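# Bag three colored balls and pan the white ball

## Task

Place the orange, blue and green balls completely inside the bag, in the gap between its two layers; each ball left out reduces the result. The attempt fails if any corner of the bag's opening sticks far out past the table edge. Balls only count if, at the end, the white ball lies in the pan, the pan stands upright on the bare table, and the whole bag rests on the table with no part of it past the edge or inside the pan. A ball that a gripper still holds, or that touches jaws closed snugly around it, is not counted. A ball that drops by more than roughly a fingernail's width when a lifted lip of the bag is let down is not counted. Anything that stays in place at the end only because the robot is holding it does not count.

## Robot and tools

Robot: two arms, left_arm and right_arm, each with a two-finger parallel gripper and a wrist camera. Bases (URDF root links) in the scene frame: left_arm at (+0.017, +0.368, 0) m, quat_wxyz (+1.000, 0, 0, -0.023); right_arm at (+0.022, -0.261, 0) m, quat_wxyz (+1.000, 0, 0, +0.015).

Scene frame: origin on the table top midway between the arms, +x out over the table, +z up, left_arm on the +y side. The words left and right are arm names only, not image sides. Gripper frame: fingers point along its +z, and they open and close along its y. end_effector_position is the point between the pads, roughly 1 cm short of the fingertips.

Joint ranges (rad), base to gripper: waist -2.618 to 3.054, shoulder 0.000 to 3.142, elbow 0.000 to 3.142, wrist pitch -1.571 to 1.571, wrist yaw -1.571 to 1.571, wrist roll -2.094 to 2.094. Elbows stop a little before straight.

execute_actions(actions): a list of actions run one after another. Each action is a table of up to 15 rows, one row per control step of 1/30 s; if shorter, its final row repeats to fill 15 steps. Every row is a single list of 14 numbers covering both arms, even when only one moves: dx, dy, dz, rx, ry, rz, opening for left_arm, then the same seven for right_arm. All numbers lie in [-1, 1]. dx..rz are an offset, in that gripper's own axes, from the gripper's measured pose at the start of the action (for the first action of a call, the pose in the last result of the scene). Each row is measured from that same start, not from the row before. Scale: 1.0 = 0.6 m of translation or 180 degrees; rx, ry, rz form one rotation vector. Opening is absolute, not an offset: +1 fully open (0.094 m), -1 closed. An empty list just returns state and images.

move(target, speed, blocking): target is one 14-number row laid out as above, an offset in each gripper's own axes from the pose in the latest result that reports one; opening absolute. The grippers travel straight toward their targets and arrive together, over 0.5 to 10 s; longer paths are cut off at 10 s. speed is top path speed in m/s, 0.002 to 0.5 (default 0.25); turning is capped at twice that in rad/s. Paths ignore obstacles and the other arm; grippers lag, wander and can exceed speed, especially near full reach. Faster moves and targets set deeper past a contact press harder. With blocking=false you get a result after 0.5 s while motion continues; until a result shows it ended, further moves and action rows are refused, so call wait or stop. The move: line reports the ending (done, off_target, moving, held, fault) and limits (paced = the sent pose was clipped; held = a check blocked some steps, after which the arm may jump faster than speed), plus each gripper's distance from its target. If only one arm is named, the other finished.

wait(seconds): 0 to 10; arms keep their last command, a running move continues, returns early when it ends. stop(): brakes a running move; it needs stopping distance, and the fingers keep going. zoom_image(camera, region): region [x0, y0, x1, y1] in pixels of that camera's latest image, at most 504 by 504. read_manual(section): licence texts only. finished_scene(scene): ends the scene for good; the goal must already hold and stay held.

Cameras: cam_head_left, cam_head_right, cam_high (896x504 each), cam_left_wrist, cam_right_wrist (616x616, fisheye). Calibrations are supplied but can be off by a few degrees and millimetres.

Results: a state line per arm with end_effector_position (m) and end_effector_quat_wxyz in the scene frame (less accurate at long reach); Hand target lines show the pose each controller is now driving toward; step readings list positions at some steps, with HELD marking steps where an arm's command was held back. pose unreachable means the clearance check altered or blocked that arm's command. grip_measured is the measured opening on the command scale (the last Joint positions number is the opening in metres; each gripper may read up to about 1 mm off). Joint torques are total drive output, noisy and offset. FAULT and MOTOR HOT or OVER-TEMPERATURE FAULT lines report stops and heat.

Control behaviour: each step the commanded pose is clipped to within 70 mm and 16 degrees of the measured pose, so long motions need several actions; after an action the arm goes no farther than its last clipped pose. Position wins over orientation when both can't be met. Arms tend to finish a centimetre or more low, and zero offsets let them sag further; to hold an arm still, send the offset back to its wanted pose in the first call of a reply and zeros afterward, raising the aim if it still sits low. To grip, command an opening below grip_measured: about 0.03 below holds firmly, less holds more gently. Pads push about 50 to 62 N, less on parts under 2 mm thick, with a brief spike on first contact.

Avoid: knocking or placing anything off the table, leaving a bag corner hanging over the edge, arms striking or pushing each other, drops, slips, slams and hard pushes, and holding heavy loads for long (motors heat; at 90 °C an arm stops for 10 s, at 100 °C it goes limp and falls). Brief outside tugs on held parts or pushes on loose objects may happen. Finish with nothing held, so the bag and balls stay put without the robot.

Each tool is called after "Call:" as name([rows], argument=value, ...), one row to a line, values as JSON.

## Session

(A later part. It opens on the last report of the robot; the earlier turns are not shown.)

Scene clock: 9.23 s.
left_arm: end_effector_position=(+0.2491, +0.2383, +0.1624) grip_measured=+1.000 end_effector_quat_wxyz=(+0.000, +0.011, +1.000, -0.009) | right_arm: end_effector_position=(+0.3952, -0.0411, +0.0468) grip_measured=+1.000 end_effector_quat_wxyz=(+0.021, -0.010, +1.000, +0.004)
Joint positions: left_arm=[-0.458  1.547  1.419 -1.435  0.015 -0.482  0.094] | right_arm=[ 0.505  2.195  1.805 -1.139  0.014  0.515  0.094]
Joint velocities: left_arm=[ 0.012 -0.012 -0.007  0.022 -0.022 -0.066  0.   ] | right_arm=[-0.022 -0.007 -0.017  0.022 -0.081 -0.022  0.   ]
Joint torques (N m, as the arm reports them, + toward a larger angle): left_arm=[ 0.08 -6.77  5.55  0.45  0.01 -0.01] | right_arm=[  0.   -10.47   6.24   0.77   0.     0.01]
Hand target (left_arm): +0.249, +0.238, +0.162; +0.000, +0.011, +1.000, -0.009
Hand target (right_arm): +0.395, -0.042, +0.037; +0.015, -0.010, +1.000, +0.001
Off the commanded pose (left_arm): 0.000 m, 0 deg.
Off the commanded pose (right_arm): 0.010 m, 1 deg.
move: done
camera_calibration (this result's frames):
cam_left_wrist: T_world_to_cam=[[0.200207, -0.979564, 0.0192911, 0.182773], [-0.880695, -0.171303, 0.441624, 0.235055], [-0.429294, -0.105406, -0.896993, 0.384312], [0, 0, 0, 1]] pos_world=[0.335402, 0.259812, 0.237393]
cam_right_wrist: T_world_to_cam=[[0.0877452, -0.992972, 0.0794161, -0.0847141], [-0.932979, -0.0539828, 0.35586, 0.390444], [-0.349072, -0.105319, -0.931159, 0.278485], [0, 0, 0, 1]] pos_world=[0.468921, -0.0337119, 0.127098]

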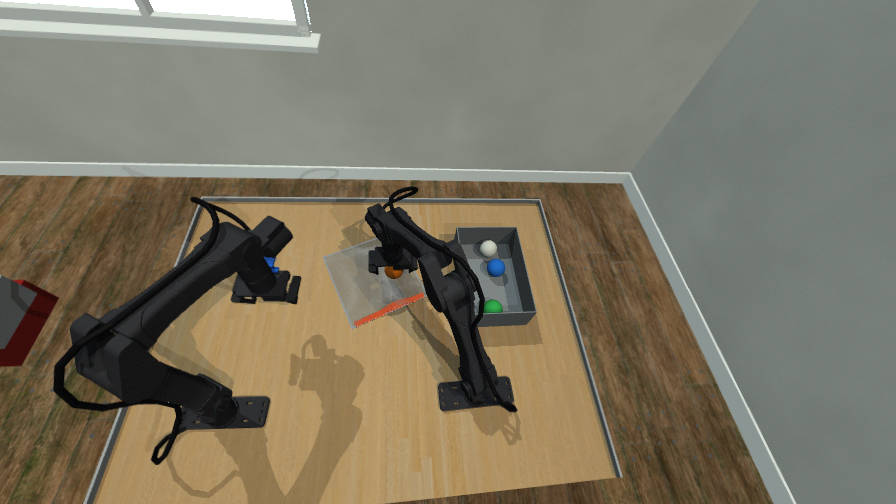

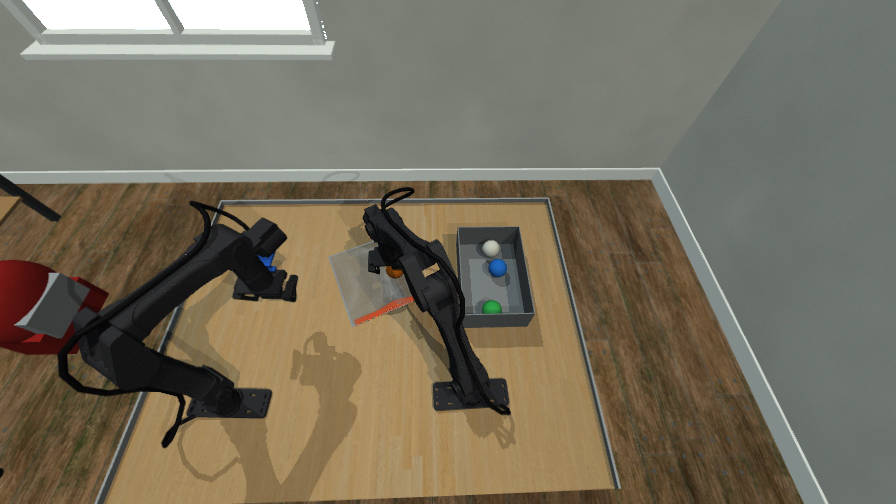

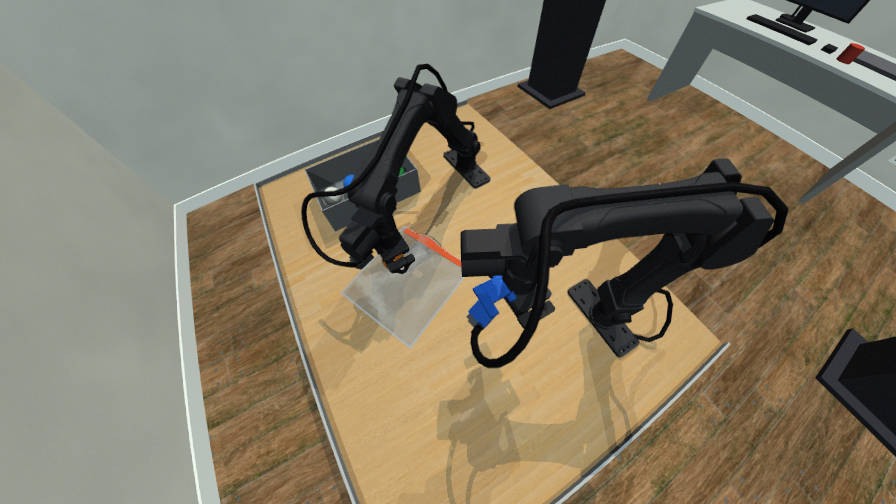

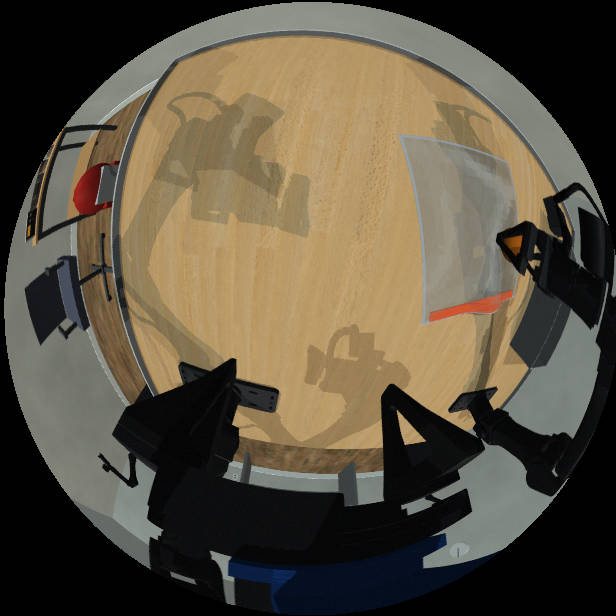

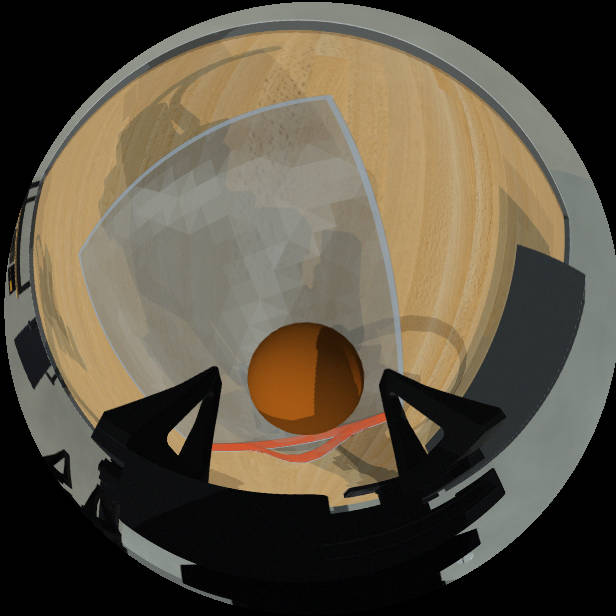

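Call:
move(target=[0,0,0,0,0,0,1,0,0,0.035,0,0,0,1], speed=0.05)

Call:
move(target=[0,0,0,0,0,0,1,0,0,0,0,0,0,-0.1])

Scene clock: 10.43 s.
left_arm: end_effector_position=(+0.2491, +0.2383, +0.1624) grip_measured=+1.000 end_effector_quat_wxyz=(+0.000, +0.011, +1.000, -0.009) | right_arm: end_effector_position=(+0.3972, -0.0399, +0.0370) grip_measured=+1.000 end_effector_quat_wxyz=(+0.028, -0.010, +1.000, +0.008)
Joint positions: left_arm=[-0.458  1.547  1.419 -1.435  0.015 -0.482  0.094] | right_arm=[ 0.505  2.195  1.764 -1.082  0.014  0.515  0.094]
Joint velocities: left_arm=[ 0.022 -0.017  0.002 -0.022 -0.022 -0.022  0.   ] | right_arm=[-0.012  0.012  0.027  0.007 -0.022  0.022  0.   ]
Joint torques (N m, as the arm reports them, + toward a larger angle): left_arm=[-0.01 -6.77  5.58  0.44 -0.02  0.01] | right_arm=[  0.04 -10.45   6.12   0.78  -0.01   0.01]
Hand target (left_arm): +0.249, +0.238, +0.162; +0.000, +0.011, +1.000, -0.009
Hand target (right_arm): +0.396, -0.041, +0.026; +0.021, -0.010, +1.000, +0.004
Off the commanded pose (left_arm): 0.000 m, 0 deg.
Off the commanded pose (right_arm): 0.011 m, 1 deg.
move: off_target (right_arm)
camera_calibration (this result's frames):
cam_left_wrist: T_world_to_cam=[[0.200207, -0.979564, 0.0192911, 0.182773], [-0.880695, -0.171303, 0.441624, 0.235055], [-0.429294, -0.105406, -0.896993, 0.384312], [0, 0, 0, 1]] pos_world=[0.335402, 0.259812, 0.237393]
cam_right_wrist: T_world_to_cam=[[0.0866751, -0.993608, 0.0723268, -0.0822594], [-0.937902, -0.0569061, 0.342202, 0.398237], [-0.335898, -0.0974958, -0.936839, 0.265428], [0, 0, 0, 1]] pos_world=[0.469794, -0.0331933, 0.118336]

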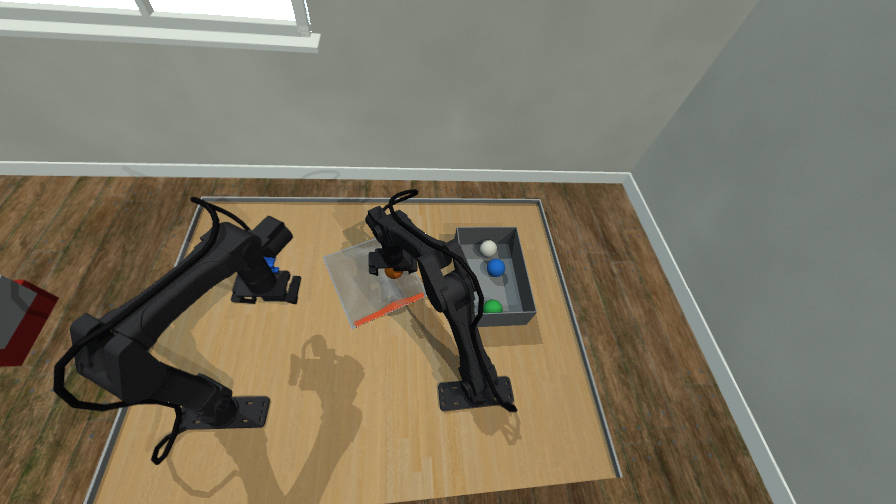

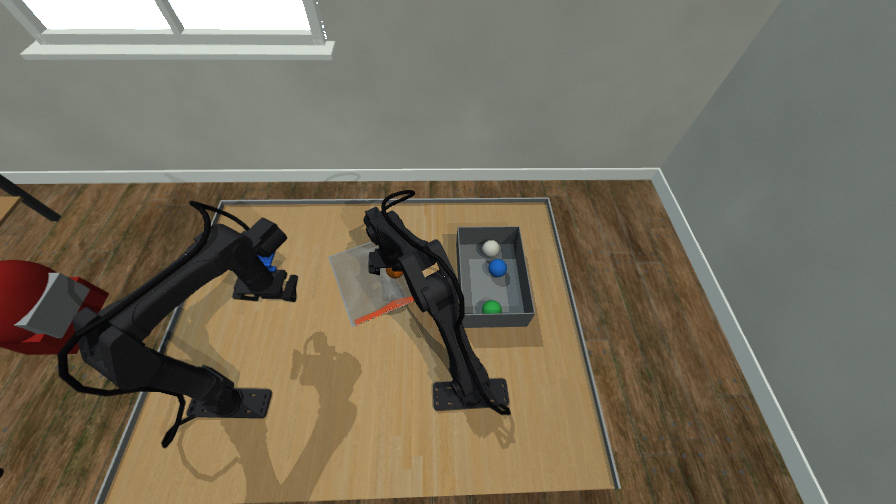

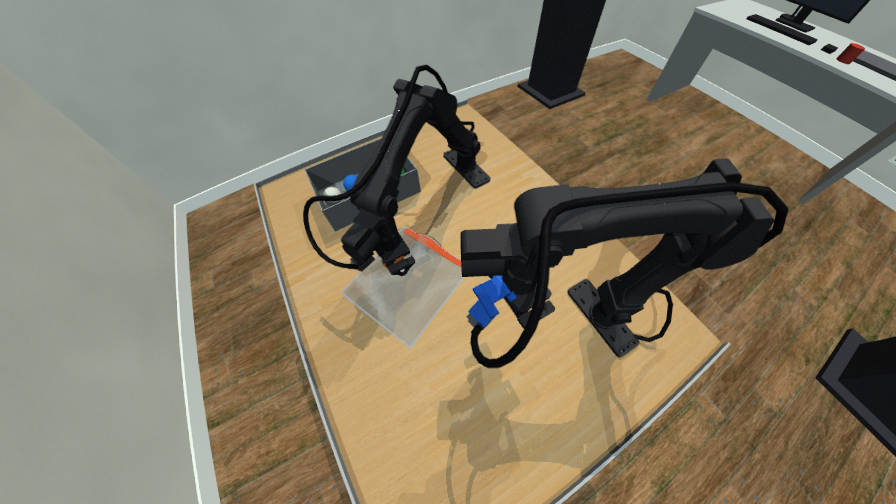

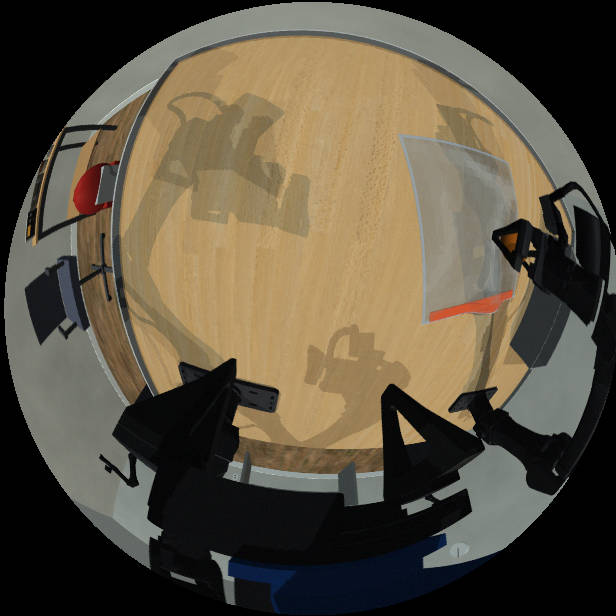

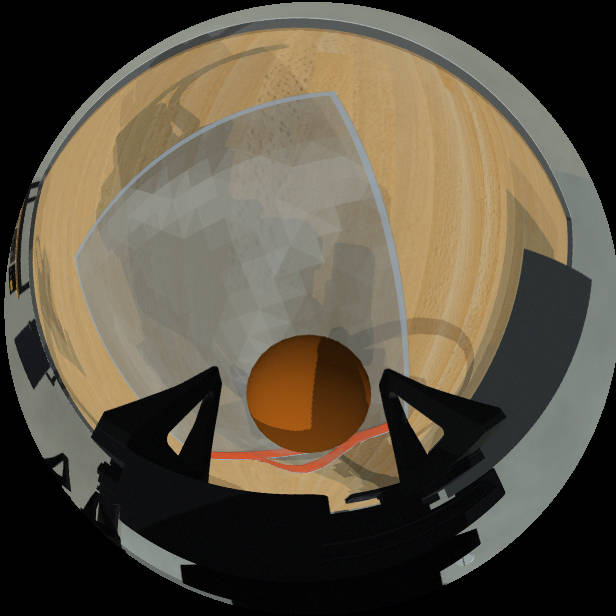

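Scene clock: 10.93 s.
left_arm: end_effector_position=(+0.2491, +0.2383, +0.1624) grip_measured=+1.000 end_effector_quat_wxyz=(+0.000, +0.011, +1.000, -0.009) | right_arm: end_effector_position=(+0.3972, -0.0399, +0.0370) grip_measured=-0.067 end_effector_quat_wxyz=(+0.028, -0.010, +1.000, +0.008)
Joint positions: left_arm=[-0.458  1.547  1.419 -1.435  0.015 -0.482  0.094] | right_arm=[ 0.505  2.195  1.764 -1.082  0.014  0.515  0.044]
Joint velocities: left_arm=[-0.007 -0.012  0.007  0.066 -0.007  0.051  0.   ] | right_arm=[ 0.017 -0.017  0.002 -0.022  0.051  0.007 -0.001]
Joint torques (N m, as the arm reports them, + toward a larger angle): left_arm=[ 0.   -6.76  5.48  0.43  0.   -0.01] | right_arm=[  0.06 -11.97   7.35   0.68   0.     0.01]
Hand target (left_arm): +0.249, +0.238, +0.162; +0.000, +0.011, +1.000, -0.009
Hand target (right_arm): +0.397, -0.040, +0.037; +0.028, -0.010, +1.000, +0.008
Off the commanded pose (left_arm): 0.000 m, 0 deg.
Off the commanded pose (right_arm): 0.000 m, 0 deg.
move: done
camera_calibration (this result's frames):
cam_left_wrist: T_world_to_cam=[[0.200207, -0.979564, 0.0192911, 0.182773], [-0.880695, -0.171303, 0.441624, 0.235055], [-0.429294, -0.105406, -0.896993, 0.384312], [0, 0, 0, 1]] pos_world=[0.335402, 0.259812, 0.237393]
cam_right_wrist: T_world_to_cam=[[0.0866751, -0.993608, 0.0723268, -0.0822594], [-0.937902, -0.0569061, 0.342202, 0.398237], [-0.335898, -0.0974958, -0.936839, 0.265428], [0, 0, 0, 1]] pos_world=[0.469794, -0.0331933, 0.118336]

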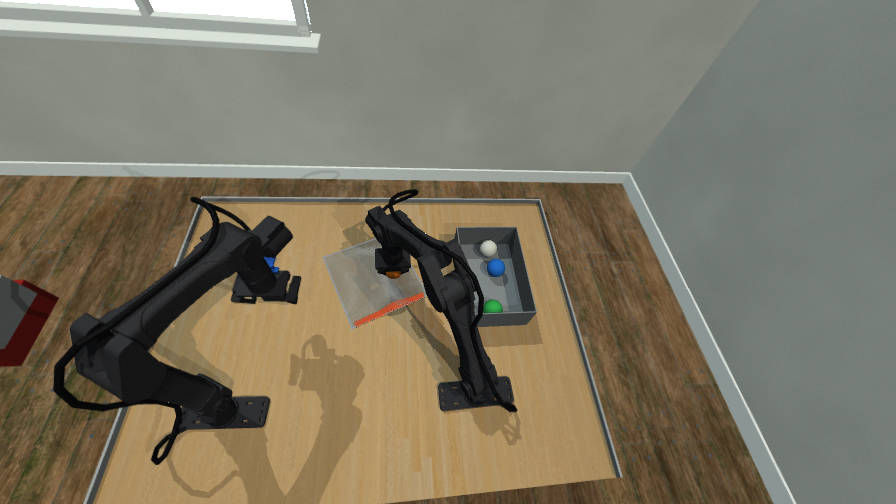

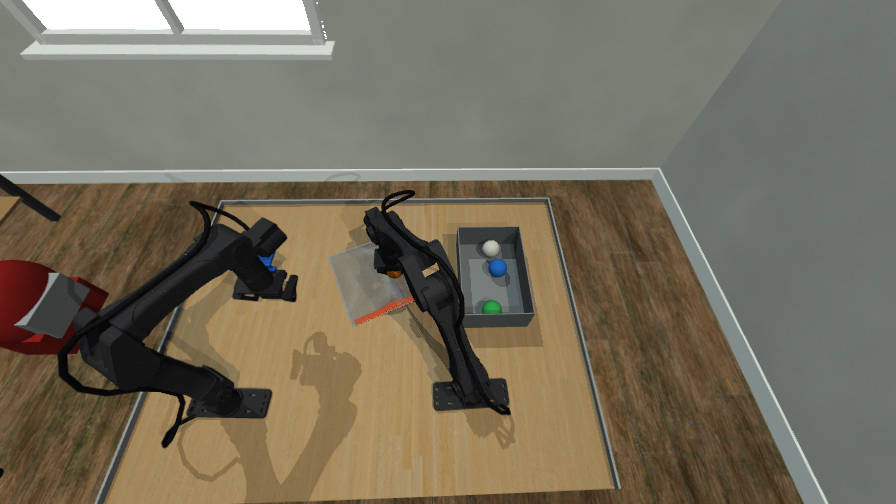

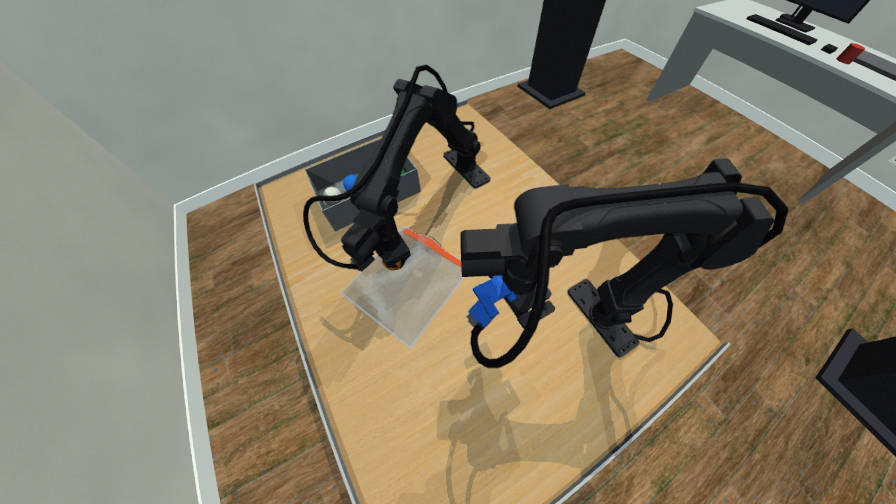

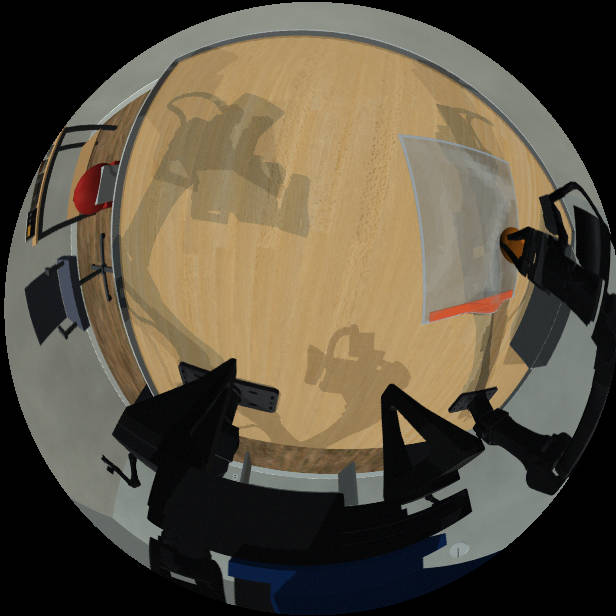

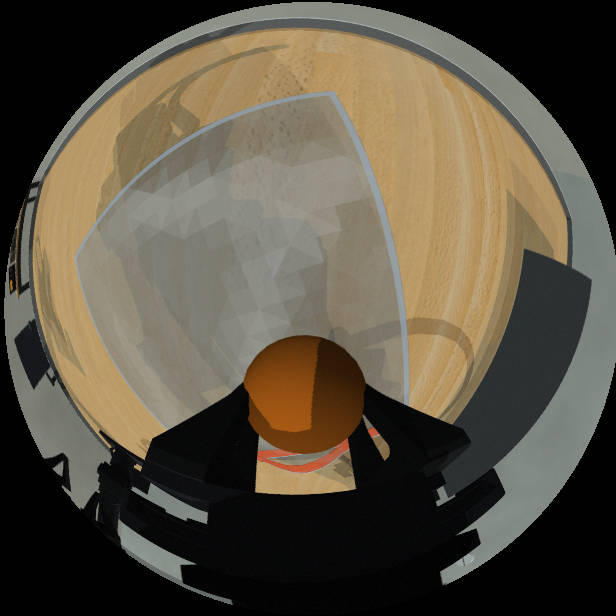

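Call:
move(target=[0,0,0,0,0,0,1,0,0,-0.15,0,0,0,-0.13], speed=0.15)

Call:
move(target=[0,0,0,0,0,0,1,0.3,-0.25,0,0,0,0,-0.13], speed=0.2)

Call:
zoom_image(camera="cam_head_left", region=[340, 270, 440, 335])

Call:
zoom_image(camera="cam_high", region=[390, 215, 480, 280])

Scene clock: 12.90 s.
left_arm: end_effector_position=(+0.2491, +0.2383, +0.1624) grip_measured=+1.000 end_effector_quat_wxyz=(+0.000, +0.011, +1.000, -0.009) | right_arm: end_effector_position=(+0.3930, -0.0424, +0.1186) grip_measured=-0.067 end_effector_quat_wxyz=(+0.025, -0.010, +1.000, +0.006)
Joint positions: left_arm=[-0.458  1.547  1.419 -1.435  0.015 -0.482  0.094] | right_arm=[ 0.505  2.169  2.048 -1.401  0.014  0.515  0.044]
Joint velocities: left_arm=[-0.012 -0.022 -0.022 -0.007 -0.022  0.007  0.   ] | right_arm=[ 0.002  0.002  0.002 -0.037  0.066 -0.007 -0.   ]
Joint torques (N m, as the arm reports them, + toward a larger angle): left_arm=[ 0.05 -6.8   5.46  0.4   0.01  0.01] | right_arm=[  0.09 -12.55   9.     0.51   0.     0.01]
Hand target (left_arm): +0.249, +0.238, +0.162; +0.000, +0.011, +1.000, -0.009
Hand target (right_arm): +0.392, -0.043, +0.127; +0.029, -0.010, +1.000, +0.009
Off the commanded pose (left_arm): 0.000 m, 0 deg.
Off the commanded pose (right_arm): 0.008 m, 0 deg.
move: done
camera_calibration (this result's frames):
cam_left_wrist: T_world_to_cam=[[0.200207, -0.979564, 0.0192911, 0.182773], [-0.880695, -0.171303, 0.441624, 0.235055], [-0.429294, -0.105406, -0.896993, 0.384312], [0, 0, 0, 1]] pos_world=[0.335402, 0.259812, 0.237393]
cam_right_wrist: T_world_to_cam=[[0.0872101, -0.99329, 0.0759564, -0.0909188], [-0.935407, -0.0554248, 0.349201, 0.364436], [-0.342648, -0.101504, -0.933964, 0.342436], [0, 0, 0, 1]] pos_world=[0.46616, -0.0353513, 0.199468]

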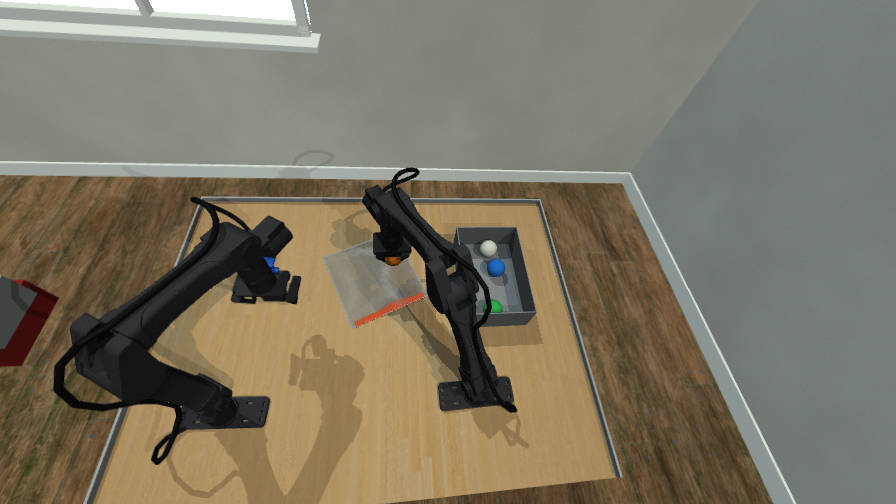

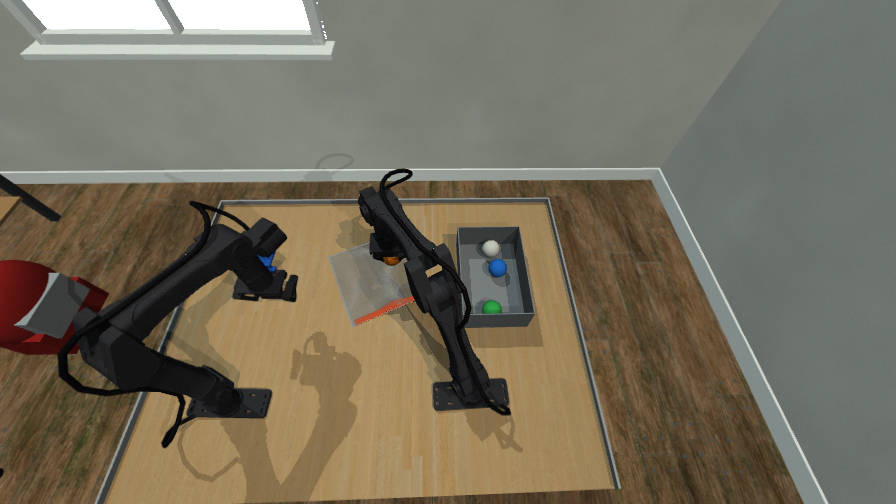

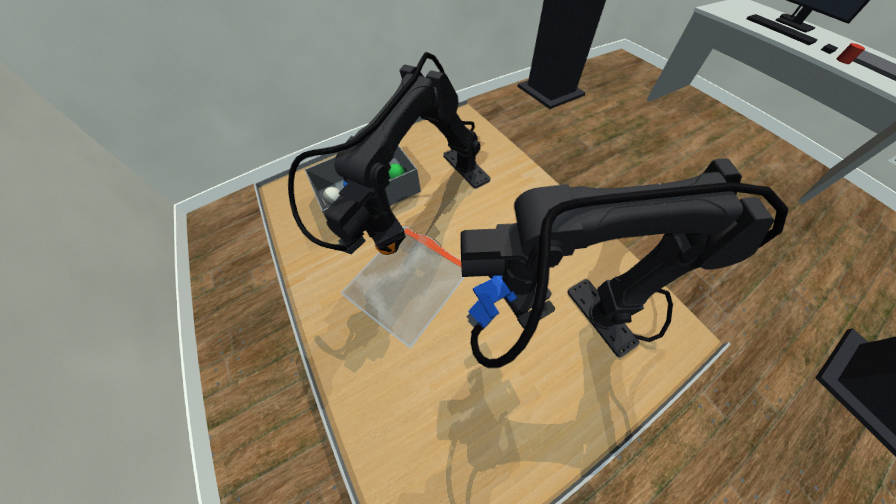

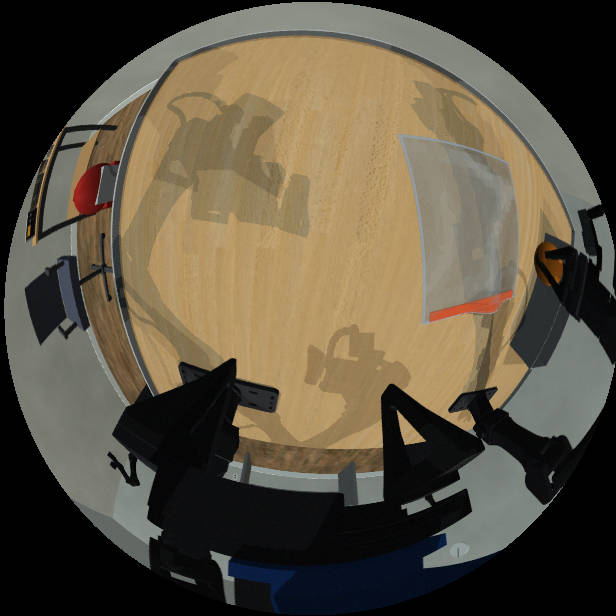

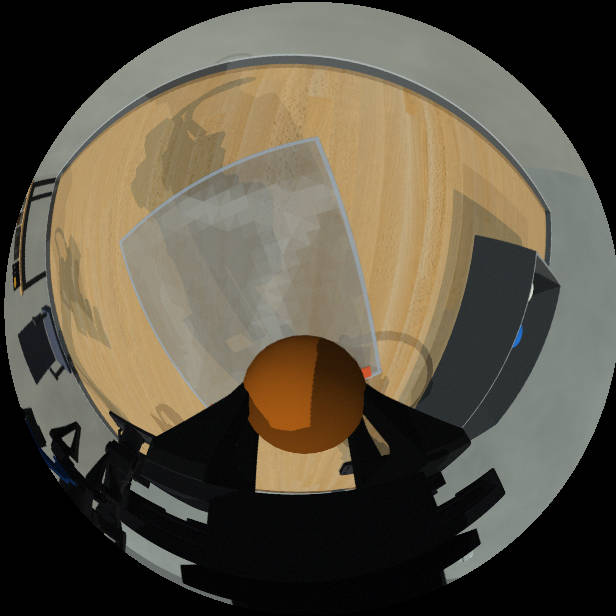

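Scene clock: 14.60 s.
left_arm: end_effector_position=(+0.2491, +0.2383, +0.1624) grip_measured=+1.000 end_effector_quat_wxyz=(+0.000, +0.011, +1.000, -0.009) | right_arm: end_effector_position=(+0.2230, -0.1968, +0.1082) grip_measured=-0.067 end_effector_quat_wxyz=(+0.023, -0.008, +1.000, +0.001)
Joint positions: left_arm=[-0.458  1.547  1.419 -1.435  0.015 -0.482  0.094] | right_arm=[ 0.285  1.299  0.993 -1.221  0.013  0.299  0.044]
Joint velocities: left_arm=[ 0.002 -0.007 -0.007 -0.022 -0.022 -0.081  0.   ] | right_arm=[-0.002 -0.007  0.007  0.007 -0.007 -0.051  0.   ]
Joint torques (N m, as the arm reports them, + toward a larger angle): left_arm=[-0.01 -6.75  5.56  0.44  0.01 -0.01] | right_arm=[-0.73 -5.33  6.18  0.63 -0.05 -0.09]
Hand target (left_arm): +0.249, +0.238, +0.162; +0.000, +0.011, +1.000, -0.009
Hand target (right_arm): +0.219, -0.199, +0.109; +0.025, -0.011, +1.000, +0.003
Off the commanded pose (left_arm): 0.000 m, 0 deg.
Off the commanded pose (right_arm): 0.007 m, 1 deg.
move: done
camera_calibration (this result's frames):
cam_left_wrist: T_world_to_cam=[[0.200207, -0.979564, 0.0192911, 0.182773], [-0.880695, -0.171303, 0.441624, 0.235055], [-0.429294, -0.105406, -0.896993, 0.384312], [0, 0, 0, 1]] pos_world=[0.335402, 0.259812, 0.237393]
cam_right_wrist: T_world_to_cam=[[0.0827753, -0.99276, 0.0870358, -0.228782], [-0.934328, -0.0469284, 0.35331, 0.201475], [-0.346668, -0.110565, -0.931449, 0.25757], [0, 0, 0, 1]] pos_world=[0.296473, -0.189192, 0.188643]

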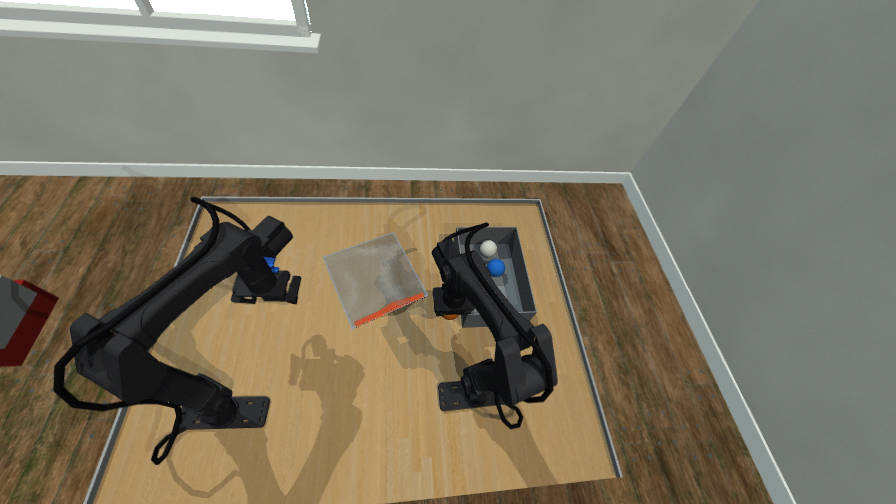

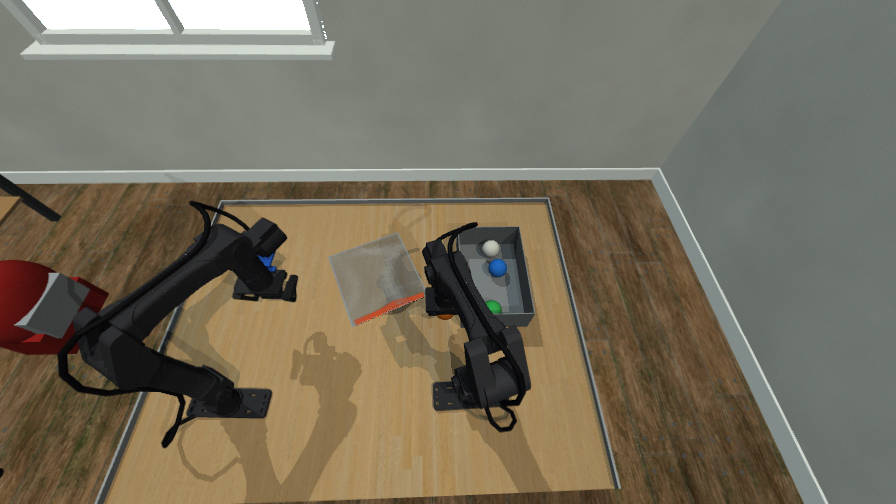

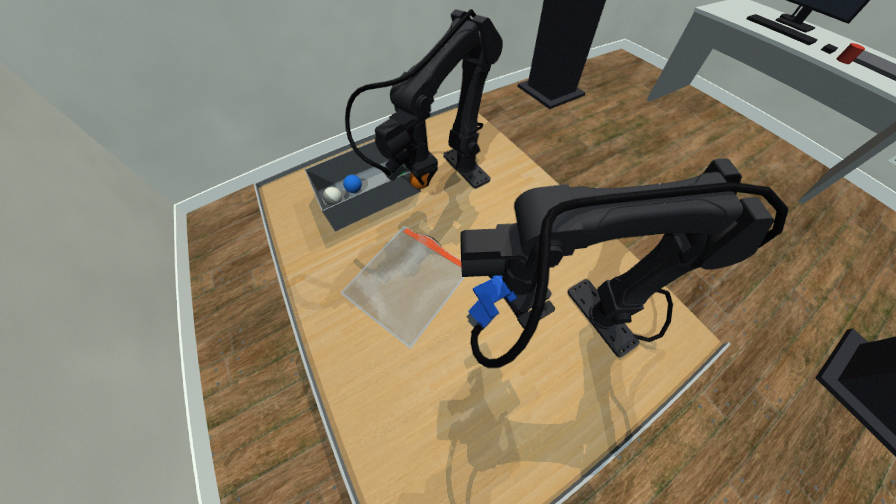

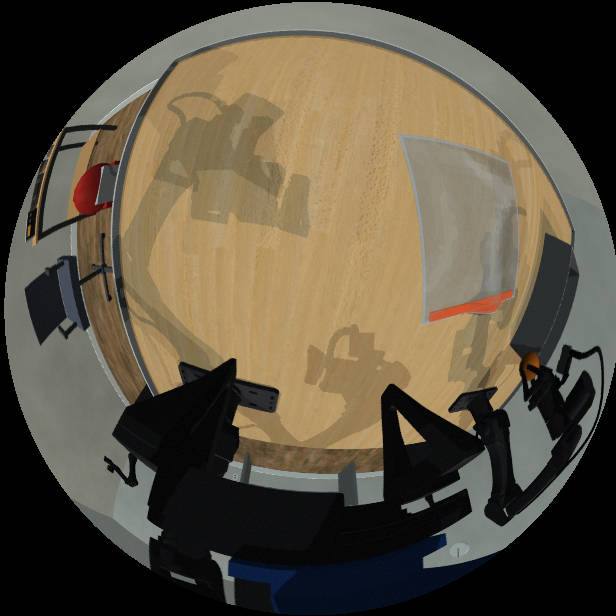

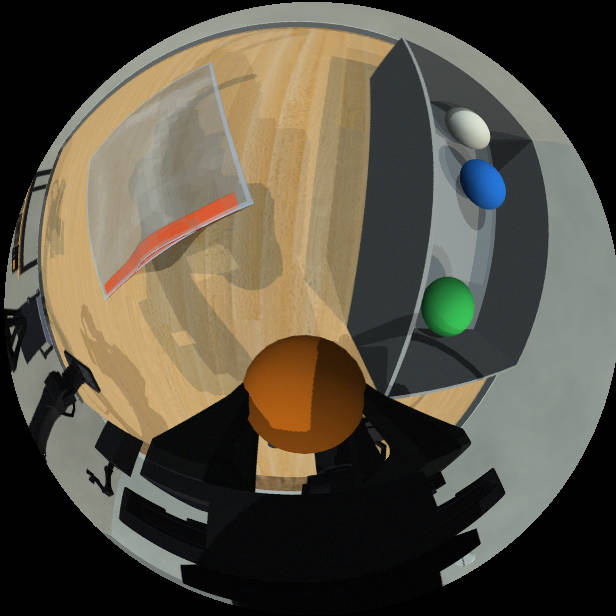

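Region (340, 270, 440, 335) of cam_head_left's 896x504 image, scaled by 5.040, with more detail than that image has; it fills the top 328 rows of this view, and the rest is white.

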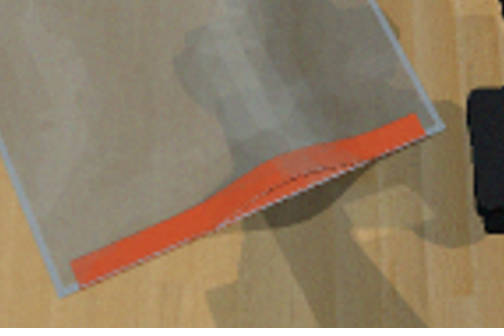

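Region (390, 215, 480, 280) of cam_high's 896x504 image, scaled by 5.600, with more detail than that image has.

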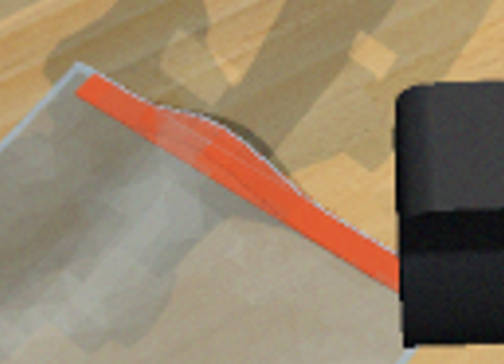

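Call:
move(target=[-0.06,-0.487,0.15,0,0,-0.12,0.1,0,0,0,0,0,0,-0.13])

Call:
zoom_image(camera="cam_left_wrist", region=[150, 250, 470, 520])

Scene clock: 17.27 s.
left_arm: end_effector_position=(+0.2718, -0.0439, +0.0630) grip_measured=+0.101 end_effector_quat_wxyz=(-0.002, -0.138, +0.990, -0.036) | right_arm: end_effector_position=(+0.2230, -0.1968, +0.1082) grip_measured=-0.067 end_effector_quat_wxyz=(+0.023, -0.009, +1.000, +0.001)
Joint positions: left_arm=[-0.961  2.413  2.239 -1.331  0.033 -1.285  0.052] | right_arm=[ 0.285  1.299  0.993 -1.221  0.013  0.297  0.044]
Joint velocities: left_arm=[-0.007 -0.002 -0.002 -0.037  0.051  0.007  0.   ] | right_arm=[-0.002  0.007 -0.002  0.051  0.007 -0.037 -0.001]
Joint torques (N m, as the arm reports them, + toward a larger angle): left_arm=[  0.5  -17.43   5.02   0.34  -0.07   0.03] | right_arm=[ 0.01 -3.65  7.41  0.64  0.    0.04]
Hand target (left_arm): +0.273, -0.037, +0.070; +0.000, -0.140, +0.990, -0.034
Hand target (right_arm): +0.223, -0.197, +0.108; +0.023, -0.008, +1.000, +0.001
Off the commanded pose (left_arm): 0.020 m, 5 deg.
Off the commanded pose (right_arm): 0.000 m, 0 deg.
move: held (left_arm); limits=held; held on 10 of 48 steps (left_arm), including the last (left_arm)
pose unreachable (left arm): on one or more control steps of this call, first in action 0 (counted from 0), this arm could not follow its commanded pose, so it was not sent that pose on those steps. On the call's last step it was still not sent that pose. It may still have moved: this result reports where it is.
cause: the commanded pose would bring a part of the arm too close to another arm (this arm's wrist (the part past joint 4) and the other arm's wrist (the part past joint 4)).
camera_calibration (this result's frames):
cam_left_wrist: T_world_to_cam=[[0.479536, -0.874813, 0.0688995, -0.170759], [-0.79188, -0.397568, 0.463535, 0.215104], [-0.378114, -0.276842, -0.883396, 0.252784], [0, 0, 0, 1]] pos_world=[0.347803, 0.00611742, 0.135365]
cam_right_wrist: T_world_to_cam=[[0.0850446, -0.992559, 0.0871401, -0.22926], [-0.93422, -0.0490276, 0.353312, 0.201037], [-0.346411, -0.111455, -0.931438, 0.257337], [0, 0, 0, 1]] pos_world=[0.296455, -0.189016, 0.188642]

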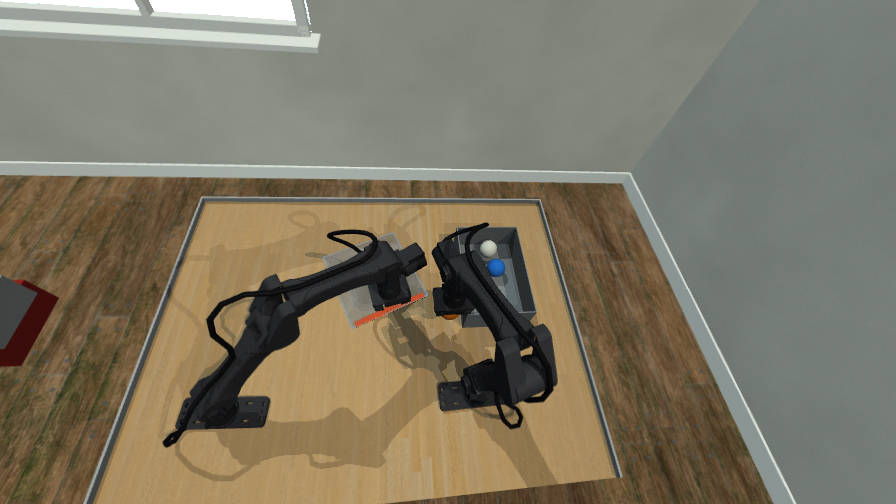

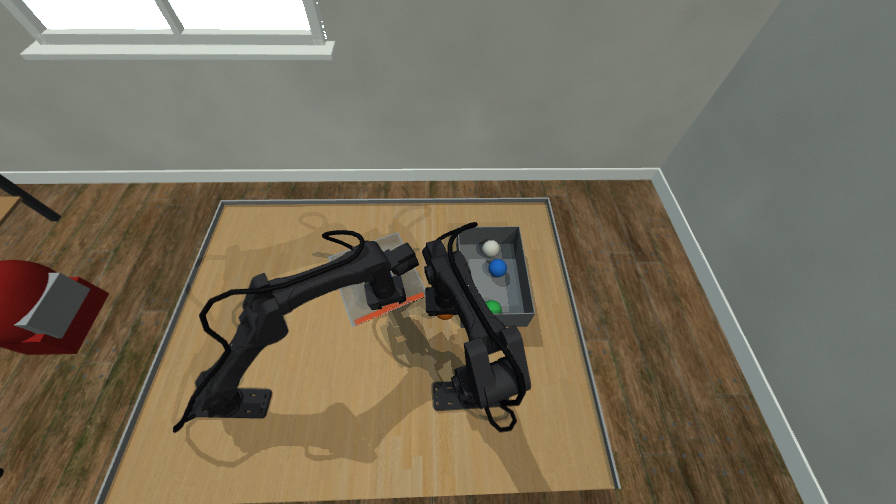

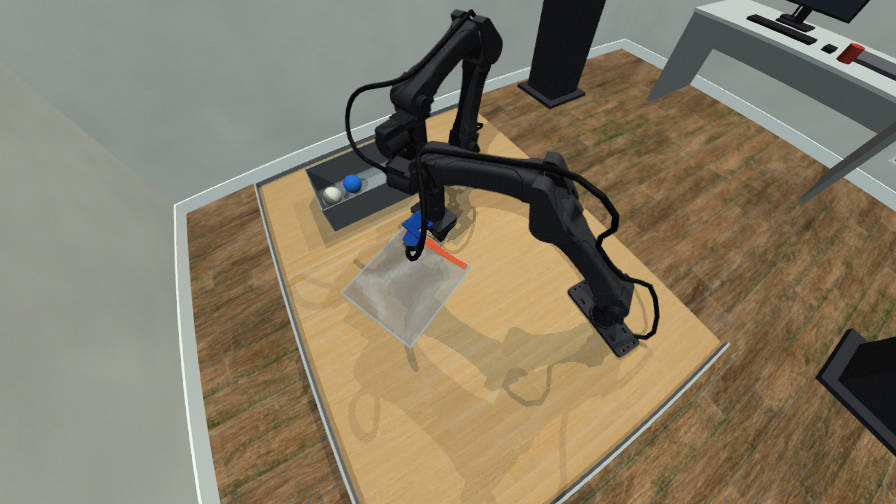

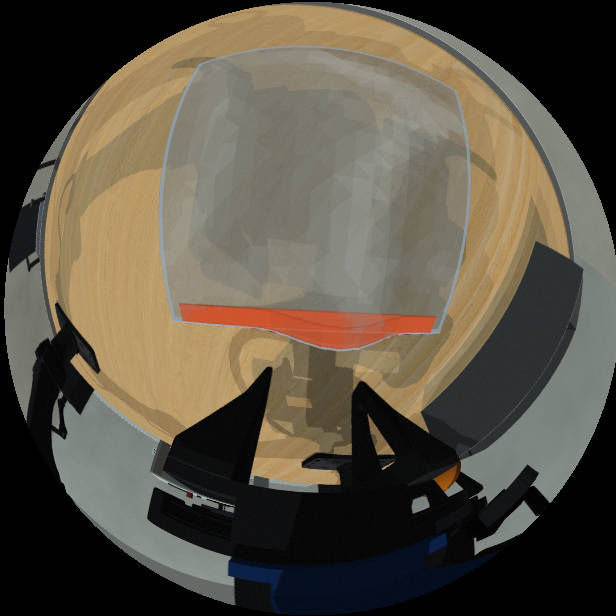

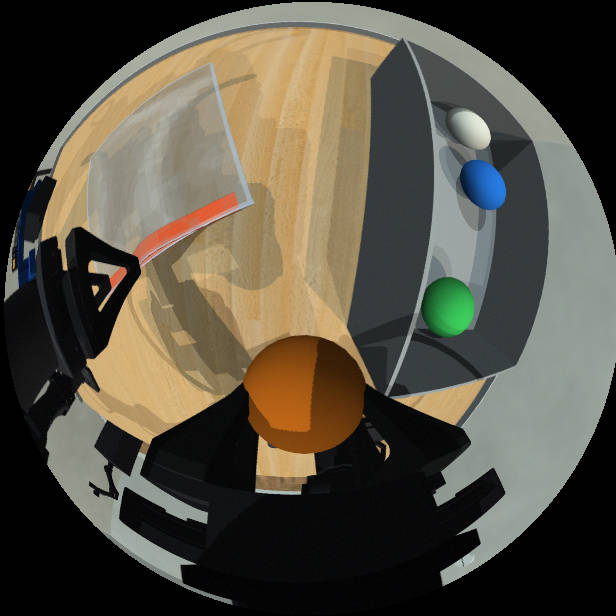

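Region (150, 250, 470, 520) of cam_left_wrist's 616x616 image, scaled by 1.575, with more detail than that image has; it fills the top 425 rows of this view, and the rest is white.

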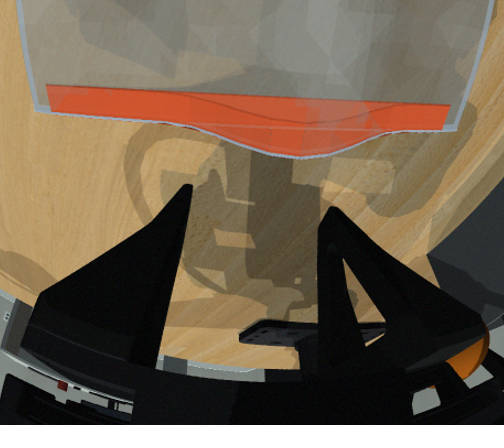

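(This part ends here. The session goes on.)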